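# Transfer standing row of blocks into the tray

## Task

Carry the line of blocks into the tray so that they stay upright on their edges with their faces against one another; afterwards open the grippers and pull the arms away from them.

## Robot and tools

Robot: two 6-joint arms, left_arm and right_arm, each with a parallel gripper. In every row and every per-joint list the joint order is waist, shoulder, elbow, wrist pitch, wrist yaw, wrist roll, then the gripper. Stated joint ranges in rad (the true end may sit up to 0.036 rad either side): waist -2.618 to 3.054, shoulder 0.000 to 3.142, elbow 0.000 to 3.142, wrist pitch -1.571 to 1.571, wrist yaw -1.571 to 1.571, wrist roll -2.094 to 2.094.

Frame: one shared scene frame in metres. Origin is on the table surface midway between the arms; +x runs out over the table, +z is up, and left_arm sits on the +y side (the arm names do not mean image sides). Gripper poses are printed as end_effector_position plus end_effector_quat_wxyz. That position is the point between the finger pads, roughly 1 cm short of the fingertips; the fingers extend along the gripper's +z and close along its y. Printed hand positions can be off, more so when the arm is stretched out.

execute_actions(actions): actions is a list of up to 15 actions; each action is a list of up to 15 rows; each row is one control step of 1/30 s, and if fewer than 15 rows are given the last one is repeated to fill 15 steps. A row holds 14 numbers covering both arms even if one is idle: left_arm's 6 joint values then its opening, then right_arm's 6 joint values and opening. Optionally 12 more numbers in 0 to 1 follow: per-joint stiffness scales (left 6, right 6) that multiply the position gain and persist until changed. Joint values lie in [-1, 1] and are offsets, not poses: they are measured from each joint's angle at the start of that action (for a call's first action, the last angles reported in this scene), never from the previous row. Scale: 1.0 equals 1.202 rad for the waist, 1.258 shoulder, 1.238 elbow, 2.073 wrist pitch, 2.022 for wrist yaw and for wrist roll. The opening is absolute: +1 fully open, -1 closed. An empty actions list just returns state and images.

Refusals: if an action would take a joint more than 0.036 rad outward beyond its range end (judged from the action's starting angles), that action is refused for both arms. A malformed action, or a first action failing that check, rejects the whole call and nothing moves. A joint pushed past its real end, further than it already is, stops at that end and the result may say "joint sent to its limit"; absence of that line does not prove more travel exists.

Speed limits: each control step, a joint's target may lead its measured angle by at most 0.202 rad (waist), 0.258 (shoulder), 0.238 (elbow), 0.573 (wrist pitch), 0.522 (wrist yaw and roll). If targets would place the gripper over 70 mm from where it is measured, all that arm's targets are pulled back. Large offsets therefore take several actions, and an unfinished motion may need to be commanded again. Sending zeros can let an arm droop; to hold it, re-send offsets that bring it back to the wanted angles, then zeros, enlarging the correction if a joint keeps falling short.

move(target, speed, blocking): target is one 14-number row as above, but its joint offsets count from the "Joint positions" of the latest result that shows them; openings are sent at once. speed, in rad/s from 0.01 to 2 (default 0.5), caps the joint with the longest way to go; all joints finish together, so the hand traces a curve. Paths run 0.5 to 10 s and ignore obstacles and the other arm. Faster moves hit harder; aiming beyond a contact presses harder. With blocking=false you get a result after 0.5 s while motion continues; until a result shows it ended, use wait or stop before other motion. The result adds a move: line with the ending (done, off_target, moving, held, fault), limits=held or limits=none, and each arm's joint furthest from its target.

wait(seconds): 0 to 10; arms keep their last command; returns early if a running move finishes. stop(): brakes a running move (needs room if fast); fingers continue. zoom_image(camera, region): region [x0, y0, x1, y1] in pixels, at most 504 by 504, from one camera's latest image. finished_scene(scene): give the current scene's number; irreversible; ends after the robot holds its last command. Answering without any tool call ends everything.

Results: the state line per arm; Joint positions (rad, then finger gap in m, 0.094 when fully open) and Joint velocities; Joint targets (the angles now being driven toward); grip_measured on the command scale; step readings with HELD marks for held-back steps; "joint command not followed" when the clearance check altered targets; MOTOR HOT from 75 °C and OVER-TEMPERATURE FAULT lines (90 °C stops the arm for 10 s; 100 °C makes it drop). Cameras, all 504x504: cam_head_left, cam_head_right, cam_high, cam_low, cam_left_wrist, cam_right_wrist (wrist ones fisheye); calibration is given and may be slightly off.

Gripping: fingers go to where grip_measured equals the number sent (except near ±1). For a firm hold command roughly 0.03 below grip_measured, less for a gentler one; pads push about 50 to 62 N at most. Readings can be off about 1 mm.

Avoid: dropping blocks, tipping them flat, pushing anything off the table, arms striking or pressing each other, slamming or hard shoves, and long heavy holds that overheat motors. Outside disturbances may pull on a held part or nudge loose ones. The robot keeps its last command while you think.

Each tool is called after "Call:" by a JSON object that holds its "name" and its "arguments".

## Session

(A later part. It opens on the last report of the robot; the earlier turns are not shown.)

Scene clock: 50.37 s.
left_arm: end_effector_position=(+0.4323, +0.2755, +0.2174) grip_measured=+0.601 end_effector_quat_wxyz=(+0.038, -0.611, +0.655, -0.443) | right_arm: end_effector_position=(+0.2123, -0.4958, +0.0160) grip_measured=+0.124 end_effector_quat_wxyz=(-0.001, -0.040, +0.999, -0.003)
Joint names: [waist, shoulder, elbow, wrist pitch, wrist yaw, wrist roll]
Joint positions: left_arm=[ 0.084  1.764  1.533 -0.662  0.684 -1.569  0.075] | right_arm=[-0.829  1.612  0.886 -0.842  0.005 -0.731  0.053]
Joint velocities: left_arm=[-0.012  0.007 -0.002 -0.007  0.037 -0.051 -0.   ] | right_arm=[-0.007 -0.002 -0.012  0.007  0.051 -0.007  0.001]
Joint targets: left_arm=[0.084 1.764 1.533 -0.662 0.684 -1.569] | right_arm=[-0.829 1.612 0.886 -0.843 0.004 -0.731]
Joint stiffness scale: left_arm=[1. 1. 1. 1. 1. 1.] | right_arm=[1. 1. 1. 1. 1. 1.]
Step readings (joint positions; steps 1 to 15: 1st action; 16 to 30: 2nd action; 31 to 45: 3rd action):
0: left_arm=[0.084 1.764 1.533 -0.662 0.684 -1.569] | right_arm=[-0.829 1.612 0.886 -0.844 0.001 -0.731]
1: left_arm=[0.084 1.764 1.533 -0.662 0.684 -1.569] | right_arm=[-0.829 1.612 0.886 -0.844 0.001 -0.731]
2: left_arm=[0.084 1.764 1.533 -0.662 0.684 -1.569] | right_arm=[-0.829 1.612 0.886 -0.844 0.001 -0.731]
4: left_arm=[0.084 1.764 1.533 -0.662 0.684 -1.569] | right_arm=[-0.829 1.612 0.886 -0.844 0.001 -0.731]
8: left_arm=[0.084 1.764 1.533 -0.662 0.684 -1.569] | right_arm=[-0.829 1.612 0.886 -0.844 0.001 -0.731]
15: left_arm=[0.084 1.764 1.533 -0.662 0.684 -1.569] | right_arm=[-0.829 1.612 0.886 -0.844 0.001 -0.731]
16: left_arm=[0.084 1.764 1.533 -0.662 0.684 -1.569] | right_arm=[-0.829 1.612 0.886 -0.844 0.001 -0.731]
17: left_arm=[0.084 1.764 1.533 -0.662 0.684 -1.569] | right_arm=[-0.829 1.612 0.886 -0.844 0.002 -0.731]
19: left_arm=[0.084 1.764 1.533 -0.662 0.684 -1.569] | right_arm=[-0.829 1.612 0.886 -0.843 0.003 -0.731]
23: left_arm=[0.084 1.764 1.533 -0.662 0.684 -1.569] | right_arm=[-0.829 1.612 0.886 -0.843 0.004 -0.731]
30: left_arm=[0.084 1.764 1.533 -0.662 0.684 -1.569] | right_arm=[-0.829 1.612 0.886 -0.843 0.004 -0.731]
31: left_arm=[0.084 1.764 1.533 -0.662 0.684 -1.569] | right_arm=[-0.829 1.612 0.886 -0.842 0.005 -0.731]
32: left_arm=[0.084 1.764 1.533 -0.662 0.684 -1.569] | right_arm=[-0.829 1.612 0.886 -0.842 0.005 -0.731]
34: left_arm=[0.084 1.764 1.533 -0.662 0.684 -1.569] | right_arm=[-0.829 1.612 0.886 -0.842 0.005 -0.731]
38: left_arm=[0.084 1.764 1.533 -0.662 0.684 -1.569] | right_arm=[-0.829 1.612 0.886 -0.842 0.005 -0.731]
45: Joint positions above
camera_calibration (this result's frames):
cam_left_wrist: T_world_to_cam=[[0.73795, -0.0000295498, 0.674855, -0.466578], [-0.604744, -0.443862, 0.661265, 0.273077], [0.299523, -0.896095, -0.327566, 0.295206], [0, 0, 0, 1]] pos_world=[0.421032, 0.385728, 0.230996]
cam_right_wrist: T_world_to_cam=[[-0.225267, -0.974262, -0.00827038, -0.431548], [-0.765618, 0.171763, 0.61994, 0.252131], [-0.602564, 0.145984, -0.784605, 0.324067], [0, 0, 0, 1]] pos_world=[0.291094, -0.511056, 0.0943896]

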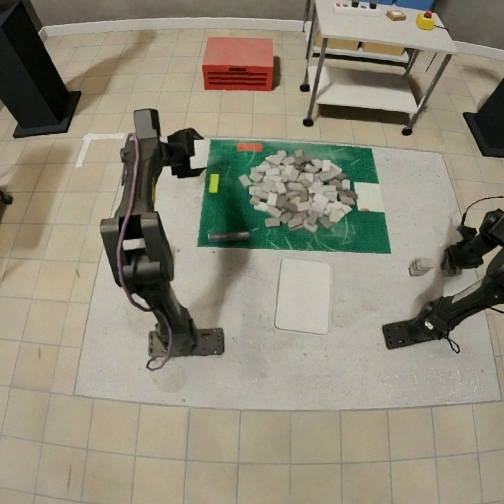

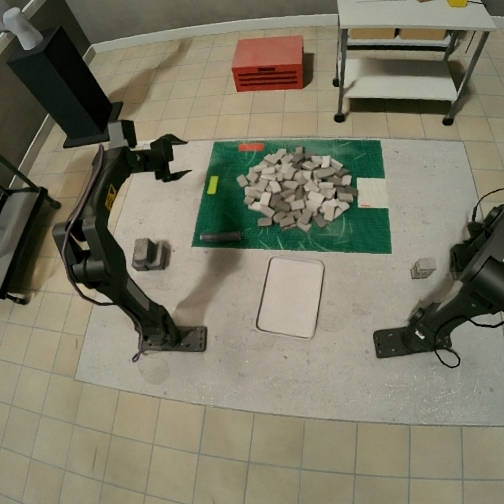

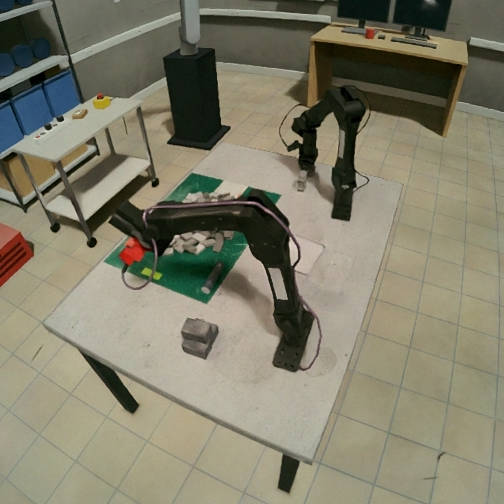

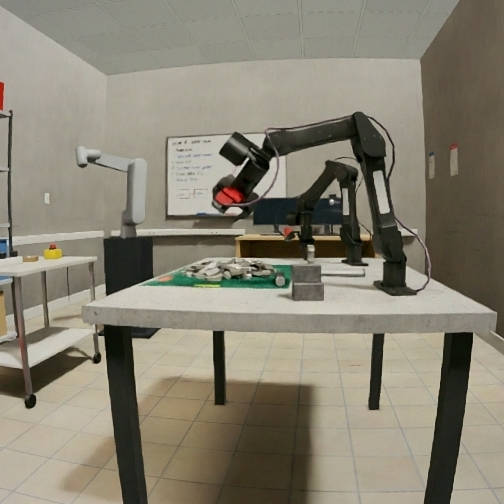

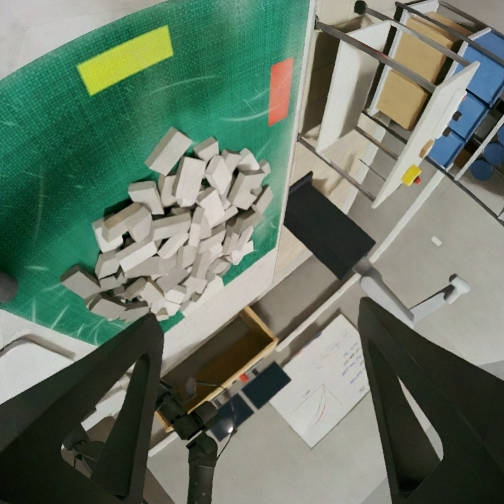

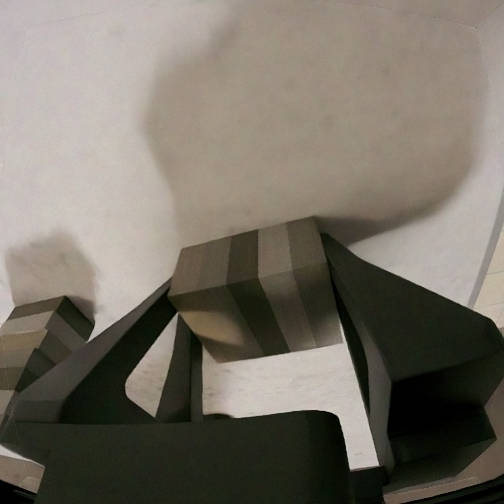

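Call:
{"name": "move", "arguments": {"target": [0,0,0,0,0,0,0.6,0,-0.093,0.36,-0.262,0,0,0.07], "speed": 0.45}}

Call:
{"name": "move", "arguments": {"target": [0,0,0,0,0,0,0.6,1,0.06,0.03,0.03,0,0.12,0.07], "speed": 0.65}}

Call:
{"name": "move", "arguments": {"target": [0,0,0,0,0,0,0.6,0.605,0.165,0.03,0.105,0,0.1,0.07], "speed": 0.5}}

Scene clock: 57.43 s.
left_arm: end_effector_position=(+0.4323, +0.2755, +0.2174) grip_measured=+0.601 end_effector_quat_wxyz=(+0.038, -0.611, +0.655, -0.443) | right_arm: end_effector_position=(+0.2123, -0.4959, +0.1376) grip_measured=+0.124 end_effector_quat_wxyz=(-0.009, -0.040, +0.999, +0.005)
Joint names: [waist, shoulder, elbow, wrist pitch, wrist yaw, wrist roll]
Joint positions: left_arm=[ 0.084  1.764  1.533 -0.662  0.684 -1.569  0.075] | right_arm=[-0.829  1.523  1.298 -1.366  0.005 -0.731  0.053]
Joint velocities: left_arm=[-0.012 -0.017 -0.002 -0.022 -0.051  0.095 -0.001] | right_arm=[ 0.002 -0.017  0.017 -0.022 -0.007 -0.022 -0.001]
Joint targets: left_arm=[0.084 1.764 1.533 -0.662 0.684 -1.569] | right_arm=[-0.829 1.496 1.331 -1.385 0.005 -0.731]
Joint stiffness scale: left_arm=[1. 1. 1. 1. 1. 1.] | right_arm=[1. 1. 1. 1. 1. 1.]
move: off_target (right_arm); limits=none; left_arm: farthest joint: the waist, 0.000 radians from its target (0.000 radians at the start); right_arm: farthest joint: the elbow, 0.034 radians from its target (0.446 radians at the start)
camera_calibration (this result's frames):
cam_left_wrist: T_world_to_cam=[[0.73795, -0.0000295498, 0.674855, -0.466578], [-0.604744, -0.443862, 0.661265, 0.273077], [0.299523, -0.896095, -0.327566, 0.295206], [0, 0, 0, 1]] pos_world=[0.421032, 0.385728, 0.230996]
cam_right_wrist: T_world_to_cam=[[-0.225498, -0.974086, -0.0175323, -0.429173], [-0.754381, 0.163193, 0.635829, 0.167977], [-0.61649, 0.156604, -0.771631, 0.425997], [0, 0, 0, 1]] pos_world=[0.292564, -0.512177, 0.214384]

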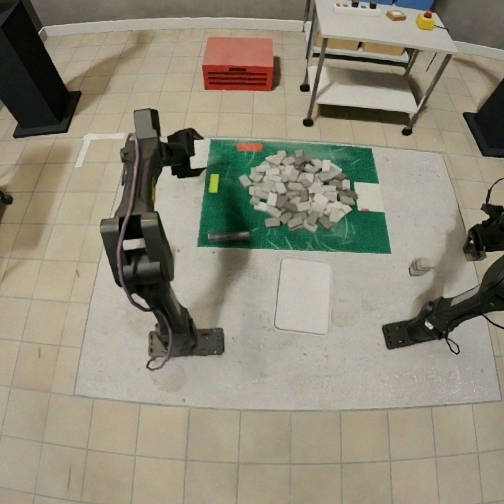

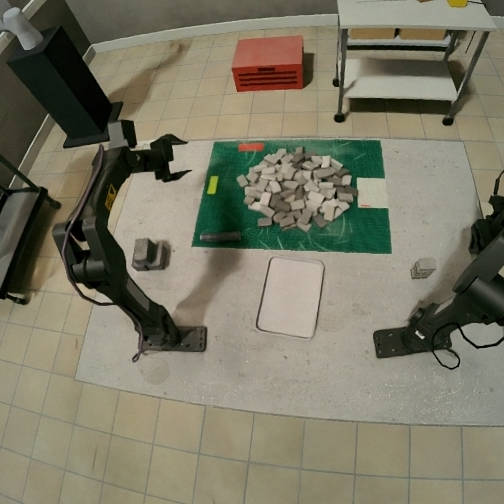

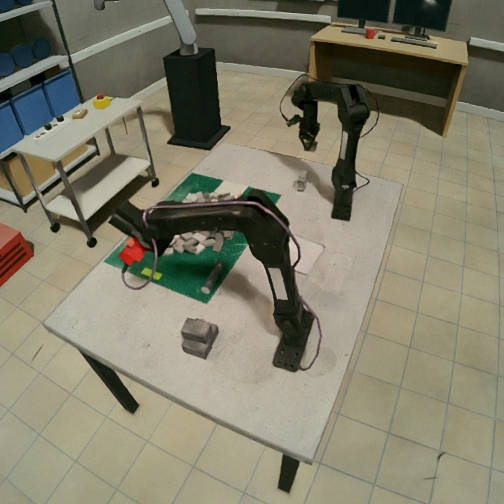

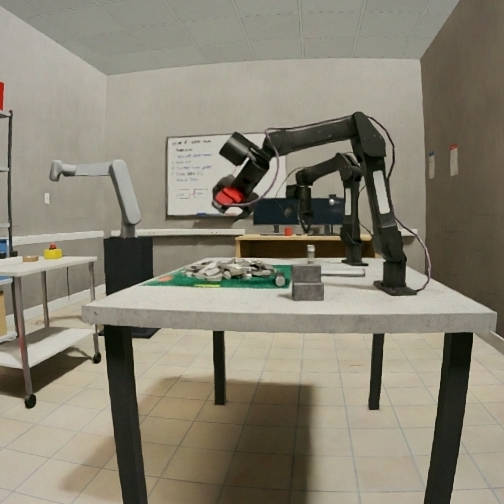

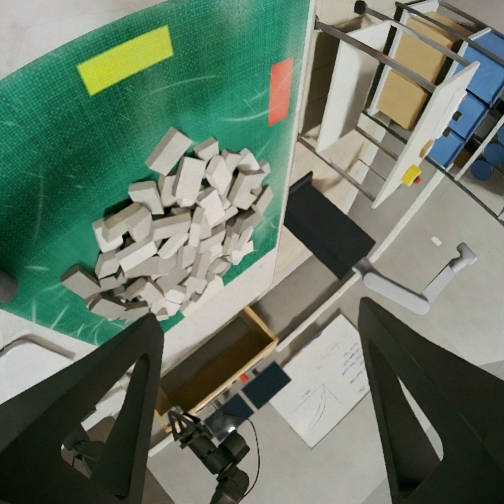

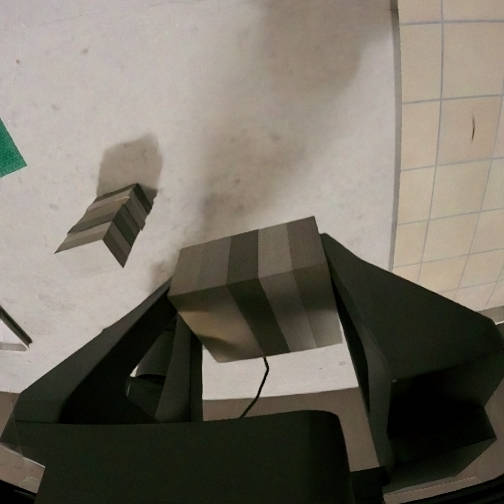

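Scene clock: 59.90 s.
left_arm: end_effector_position=(+0.4323, +0.2755, +0.2174) grip_measured=+0.601 end_effector_quat_wxyz=(+0.038, -0.611, +0.655, -0.443) | right_arm: end_effector_position=(+0.2394, -0.1999, +0.1168) grip_measured=+0.124 end_effector_quat_wxyz=(-0.023, -0.501, +0.865, -0.001)
Joint names: [waist, shoulder, elbow, wrist pitch, wrist yaw, wrist roll]
Joint positions: left_arm=[ 0.084  1.764  1.533 -0.662  0.684 -1.569  0.075] | right_arm=[ 0.373  1.607  1.298 -1.306  0.002 -0.5    0.053]
Joint velocities: left_arm=[ 0.012  0.002 -0.007 -0.022 -0.007 -0.022 -0.   ] | right_arm=[-0.002 -0.002 -0.002  0.037 -0.007 -0.051  0.   ]
Joint targets: left_arm=[0.084 1.764 1.533 -0.662 0.684 -1.569] | right_arm=[0.373 1.599 1.335 -1.303 0.005 -0.489]
Joint stiffness scale: left_arm=[1. 1. 1. 1. 1. 1.] | right_arm=[1. 1. 1. 1. 1. 1.]
move: off_target (right_arm); limits=none; left_arm: farthest joint: the waist, 0.000 radians from its target (0.000 radians at the start); right_arm: farthest joint: the elbow, 0.038 radians from its target (0.038 radians at the start)
camera_calibration (this result's frames):
cam_left_wrist: T_world_to_cam=[[0.73795, -0.0000295498, 0.674855, -0.466578], [-0.604744, -0.443862, 0.661265, 0.273077], [0.299523, -0.896095, -0.327566, 0.295206], [0, 0, 0, 1]] pos_world=[0.421032, 0.385728, 0.230996]
cam_right_wrist: T_world_to_cam=[[0.676297, -0.736346, -0.0204374, -0.303128], [-0.547871, -0.521351, 0.65424, -0.0350737], [-0.492402, -0.431263, -0.756011, 0.231236], [0, 0, 0, 1]] pos_world=[0.29965, -0.141769, 0.191569]

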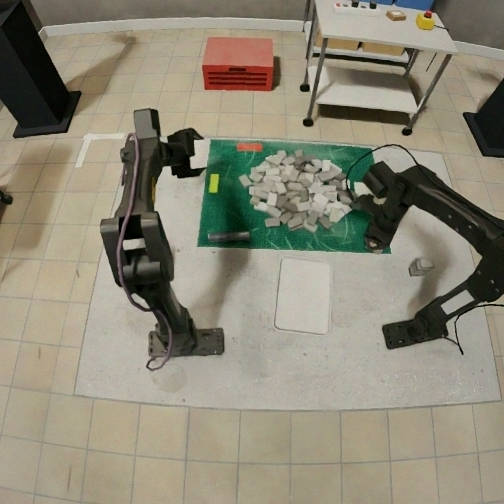

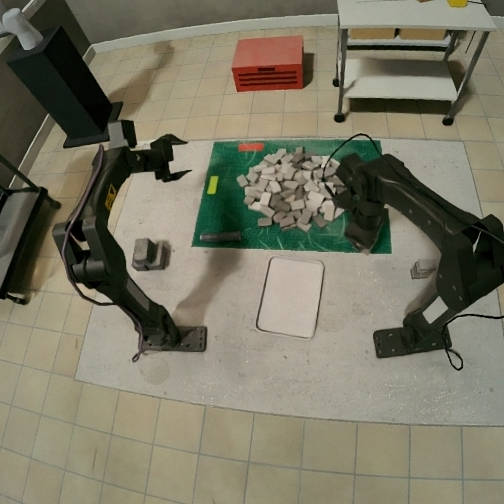

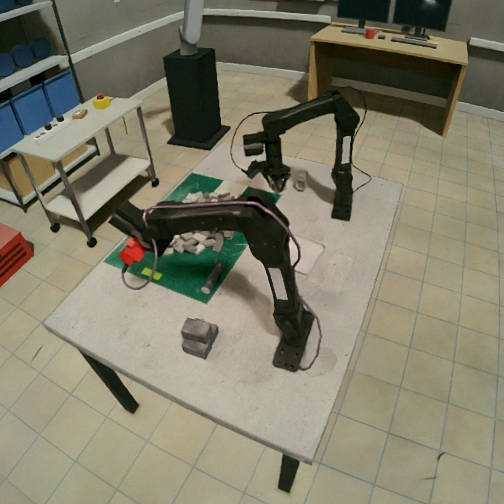

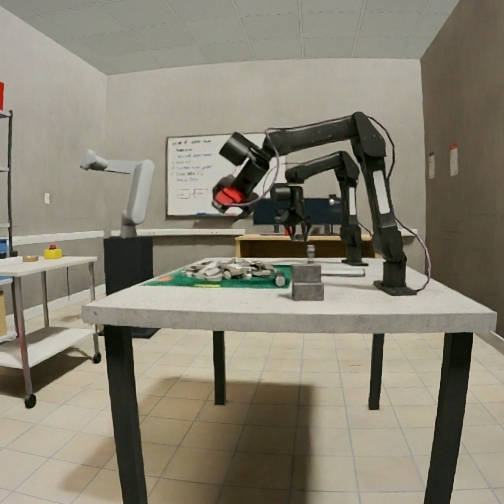

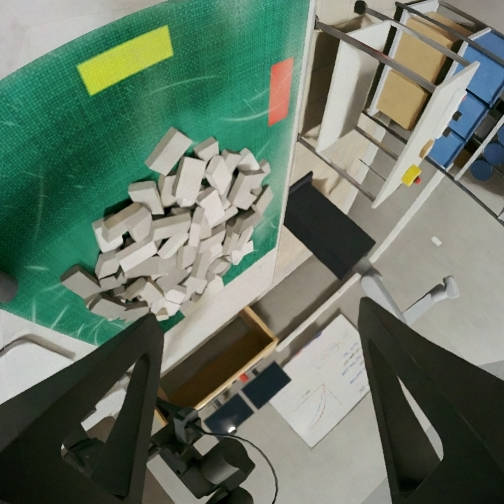

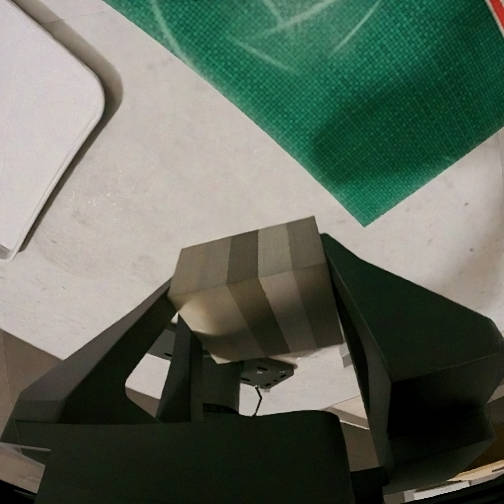

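Scene clock: 61.97 s.
left_arm: end_effector_position=(+0.4323, +0.2755, +0.2174) grip_measured=+0.601 end_effector_quat_wxyz=(+0.038, -0.611, +0.655, -0.443) | right_arm: end_effector_position=(+0.0991, -0.0388, +0.0534) grip_measured=+0.124 end_effector_quat_wxyz=(-0.023, -0.713, +0.700, -0.012)
Joint names: [waist, shoulder, elbow, wrist pitch, wrist yaw, wrist roll]
Joint positions: left_arm=[ 0.084  1.764  1.533 -0.662  0.684 -1.569  0.075] | right_arm=[ 1.104  1.829  1.298 -1.092 -0.    -0.308  0.053]
Joint velocities: left_arm=[-0.027  0.002 -0.002 -0.022 -0.007  0.066 -0.001] | right_arm=[-0.002  0.002 -0.007 -0.007 -0.007 -0.095  0.   ]
Joint targets: left_arm=[0.084 1.764 1.533 -0.662 0.684 -1.569] | right_arm=[1.100 1.815 1.335 -1.089 0.002 -0.297]
Joint stiffness scale: left_arm=[1. 1. 1. 1. 1. 1.] | right_arm=[1. 1. 1. 1. 1. 1.]
move: off_target (right_arm); limits=none; left_arm: farthest joint: the waist, 0.000 radians from its target (0.000 radians at the start); right_arm: farthest joint: the elbow, 0.038 radians from its target (0.038 radians at the start)
camera_calibration (this result's frames):
cam_left_wrist: T_world_to_cam=[[0.73795, -0.0000295498, 0.674855, -0.466578], [-0.604744, -0.443862, 0.661265, 0.273077], [0.299523, -0.896095, -0.327566, 0.295206], [0, 0, 0, 1]] pos_world=[0.421032, 0.385728, 0.230996]
cam_right_wrist: T_world_to_cam=[[0.958373, -0.285189, -0.0137257, -0.10172], [-0.205607, -0.722697, 0.659874, -0.0285308], [-0.198108, -0.629584, -0.751251, 0.146612], [0, 0, 0, 1]] pos_world=[0.120664, 0.0426762, 0.127573]

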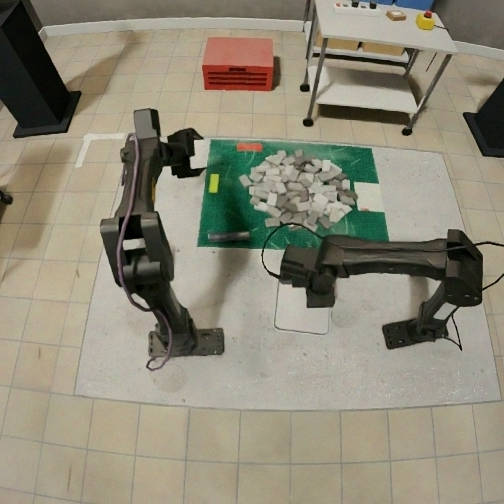

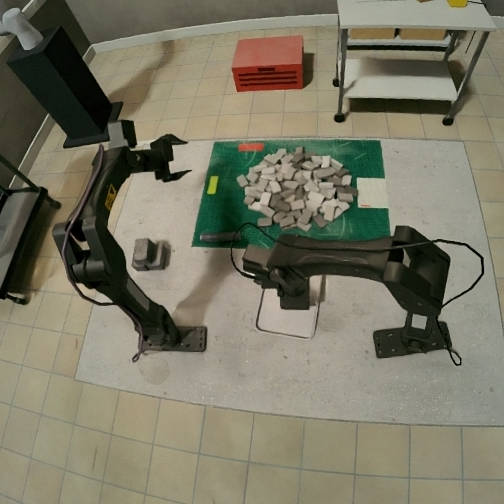

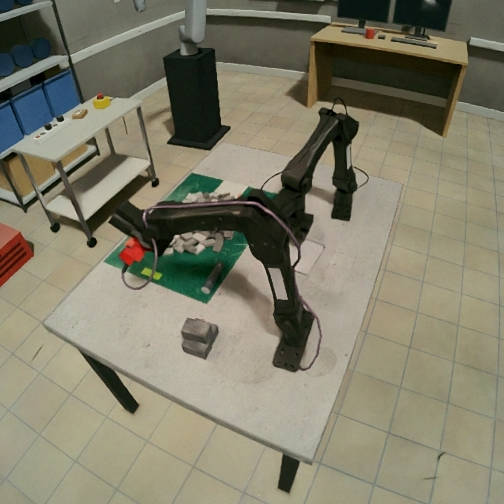

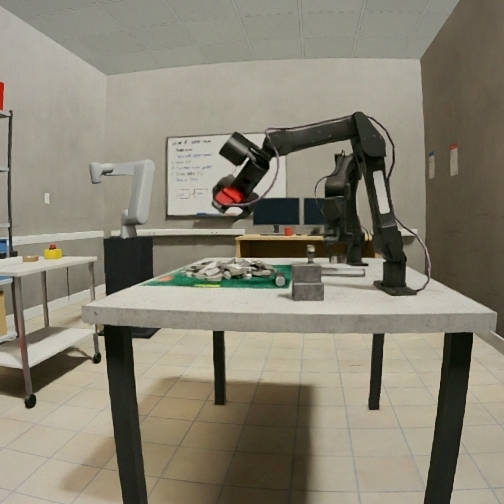

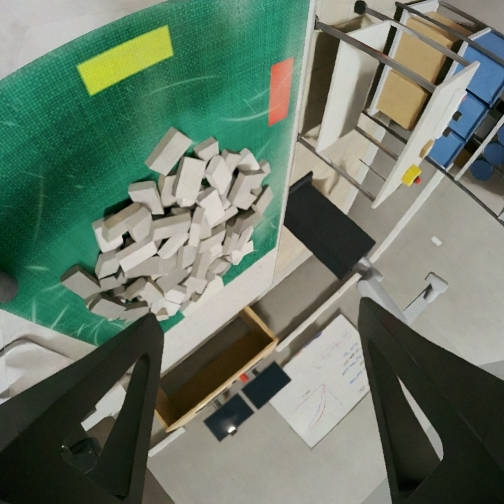

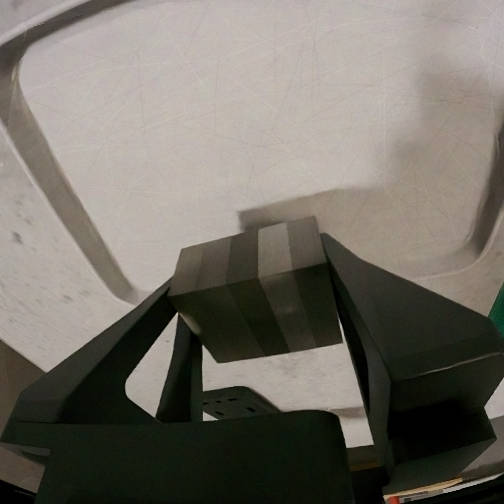

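Call:
{"name": "move", "arguments": {"target": [0,0,0,0,0,0,0.6,0,0.055,0.02,0.066,0,0,0.07], "speed": 0.15}}

Scene clock: 65.13 s.
left_arm: end_effector_position=(+0.4323, +0.2755, +0.2174) grip_measured=+0.601 end_effector_quat_wxyz=(+0.038, -0.611, +0.655, -0.443) | right_arm: end_effector_position=(+0.1064, -0.0143, +0.0269) grip_measured=+0.124 end_effector_quat_wxyz=(-0.003, -0.714, +0.701, -0.001)
Joint names: [waist, shoulder, elbow, wrist pitch, wrist yaw, wrist roll]
Joint positions: left_arm=[ 0.084  1.764  1.533 -0.662  0.684 -1.569  0.075] | right_arm=[ 1.104  1.911  1.298 -0.963 -0.    -0.308  0.053]
Joint velocities: left_arm=[-0.017  0.012 -0.017 -0.007 -0.081  0.022 -0.   ] | right_arm=[-0.012  0.017 -0.017 -0.037  0.037 -0.007 -0.   ]
Joint targets: left_arm=[0.084 1.764 1.533 -0.662 0.684 -1.569] | right_arm=[1.104 1.898 1.322 -0.955 -0.000 -0.308]
Joint stiffness scale: left_arm=[1. 1. 1. 1. 1. 1.] | right_arm=[1. 1. 1. 1. 1. 1.]
move: off_target (right_arm); limits=none; left_arm: farthest joint: the waist, 0.000 radians from its target (0.000 radians at the start); right_arm: farthest joint: the elbow, 0.025 radians from its target (0.025 radians at the start)
camera_calibration (this result's frames):
cam_left_wrist: T_world_to_cam=[[0.73795, -0.0000295498, 0.674855, -0.466578], [-0.604744, -0.443862, 0.661265, 0.273077], [0.299523, -0.896095, -0.327566, 0.295206], [0, 0, 0, 1]] pos_world=[0.421032, 0.385728, 0.230996]
cam_right_wrist: T_world_to_cam=[[0.958445, -0.284948, -0.0137032, -0.102091], [-0.214354, -0.751031, 0.624504, 0.00962936], [-0.188243, -0.595615, -0.780901, 0.143779], [0, 0, 0, 1]] pos_world=[0.126979, 0.0637783, 0.104865]

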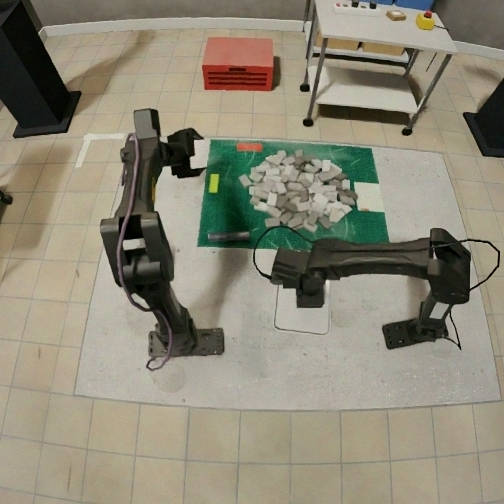

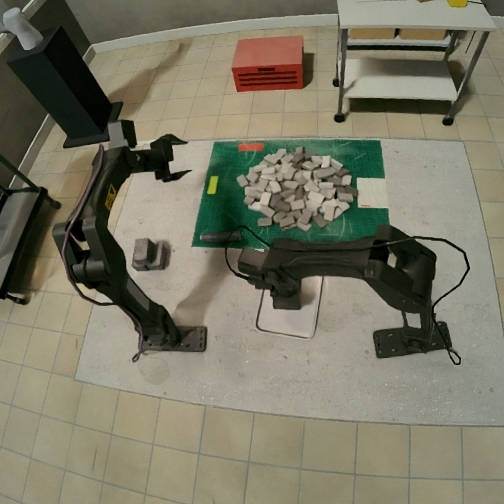

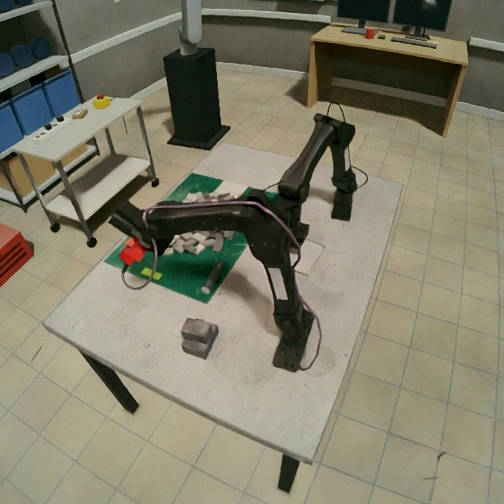

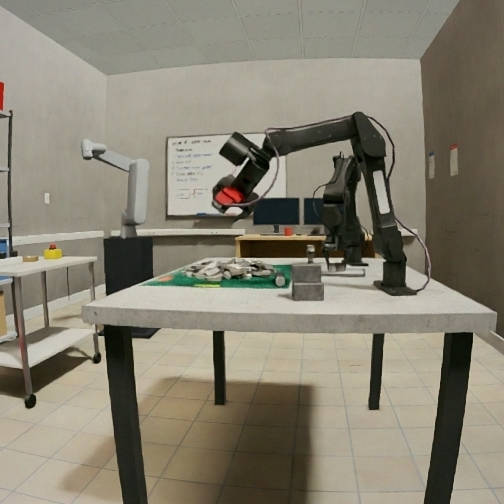

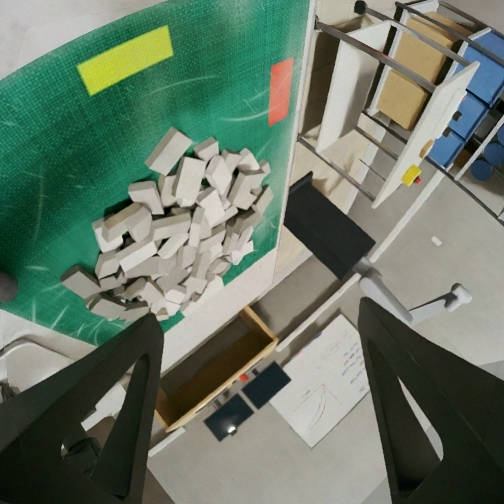

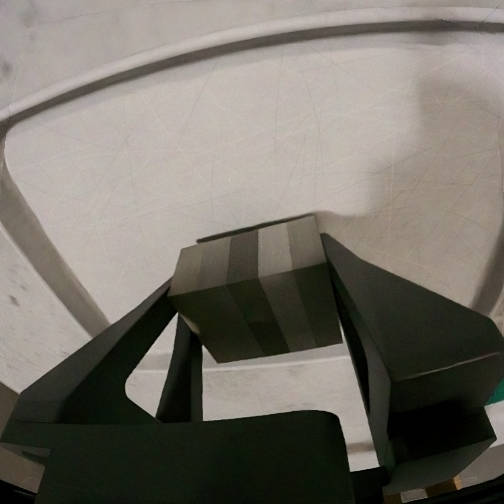

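Call:
{"name": "move", "arguments": {"target": [0,0,0,0,0,0,0.6,0,0.025,0,0.022,0,0,0.07], "speed": 0.05}}

Scene clock: 67.47 s.
left_arm: end_effector_position=(+0.4323, +0.2755, +0.2174) grip_measured=+0.601 end_effector_quat_wxyz=(+0.038, -0.611, +0.655, -0.443) | right_arm: end_effector_position=(+0.1066, -0.0134, +0.0194) grip_measured=+0.124 end_effector_quat_wxyz=(-0.007, -0.714, +0.701, -0.004)
Joint names: [waist, shoulder, elbow, wrist pitch, wrist yaw, wrist roll]
Joint positions: left_arm=[ 0.084  1.764  1.533 -0.662  0.684 -1.569  0.075] | right_arm=[ 1.104  1.935  1.298 -0.95  -0.    -0.308  0.053]
Joint velocities: left_arm=[-0.012  0.002  0.002  0.007 -0.125 -0.022  0.   ] | right_arm=[ 0.017 -0.017 -0.002 -0.007 -0.037  0.007 -0.   ]
Joint targets: left_arm=[0.084 1.764 1.533 -0.662 0.684 -1.569] | right_arm=[1.104 1.943 1.298 -0.917 -0.000 -0.308]
Joint stiffness scale: left_arm=[1. 1. 1. 1. 1. 1.] | right_arm=[1. 1. 1. 1. 1. 1.]
move: off_target (right_arm); limits=none; left_arm: farthest joint: the waist, 0.000 radians from its target (0.000 radians at the start); right_arm: farthest joint: the wrist pitch, 0.033 radians from its target (0.045 radians at the start)
camera_calibration (this result's frames):
cam_left_wrist: T_world_to_cam=[[0.73795, -0.0000295498, 0.674855, -0.466578], [-0.604744, -0.443862, 0.661265, 0.273077], [0.299523, -0.896095, -0.327566, 0.295206], [0, 0, 0, 1]] pos_world=[0.421032, 0.385728, 0.230996]
cam_right_wrist: T_world_to_cam=[[0.958403, -0.285088, -0.0137065, -0.102192], [-0.212438, -0.744595, 0.63281, 0.014757], [-0.190612, -0.603576, -0.774186, 0.138482], [0, 0, 0, 1]] pos_world=[0.127473, 0.0654384, 0.0964716]

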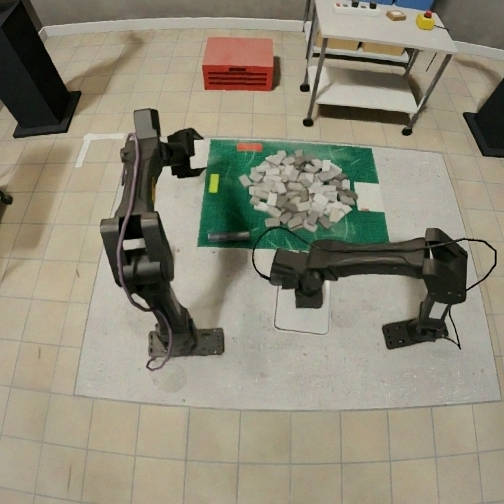

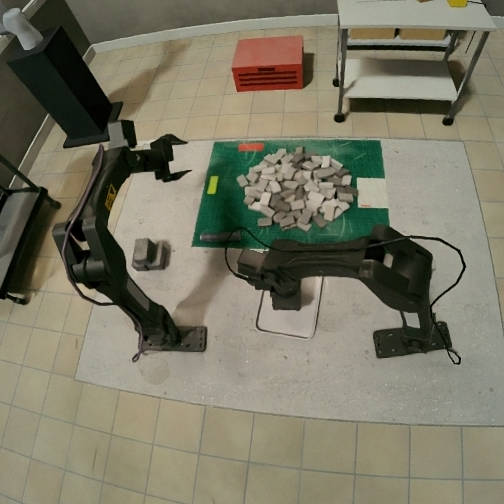

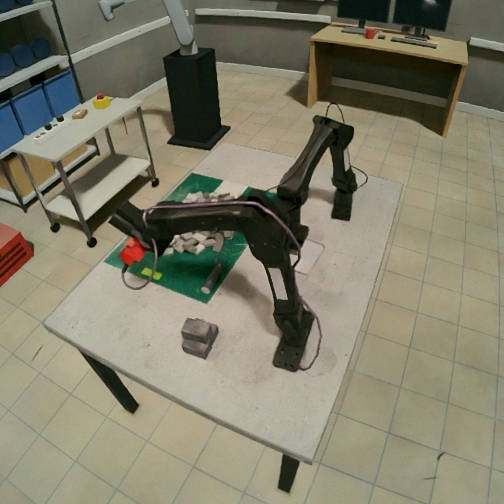

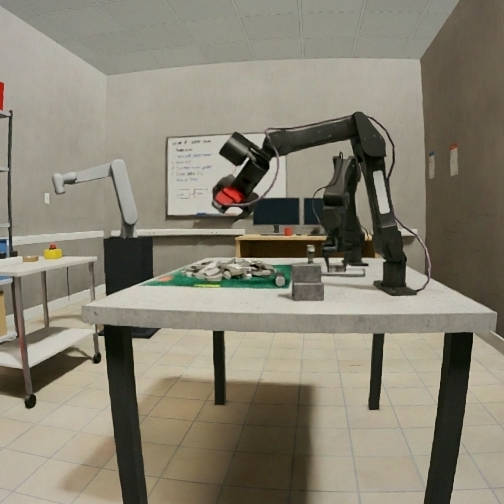

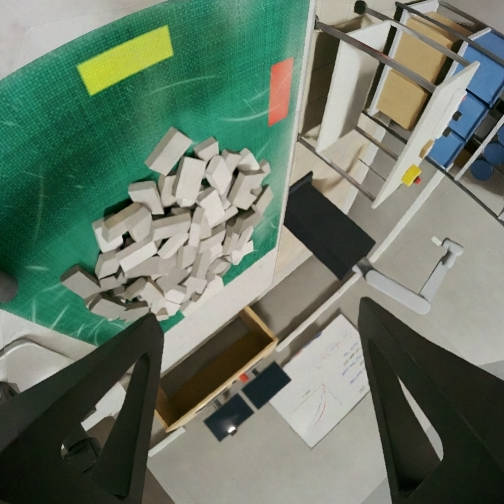

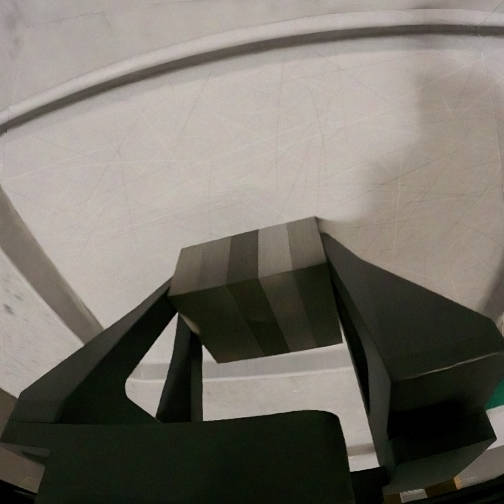

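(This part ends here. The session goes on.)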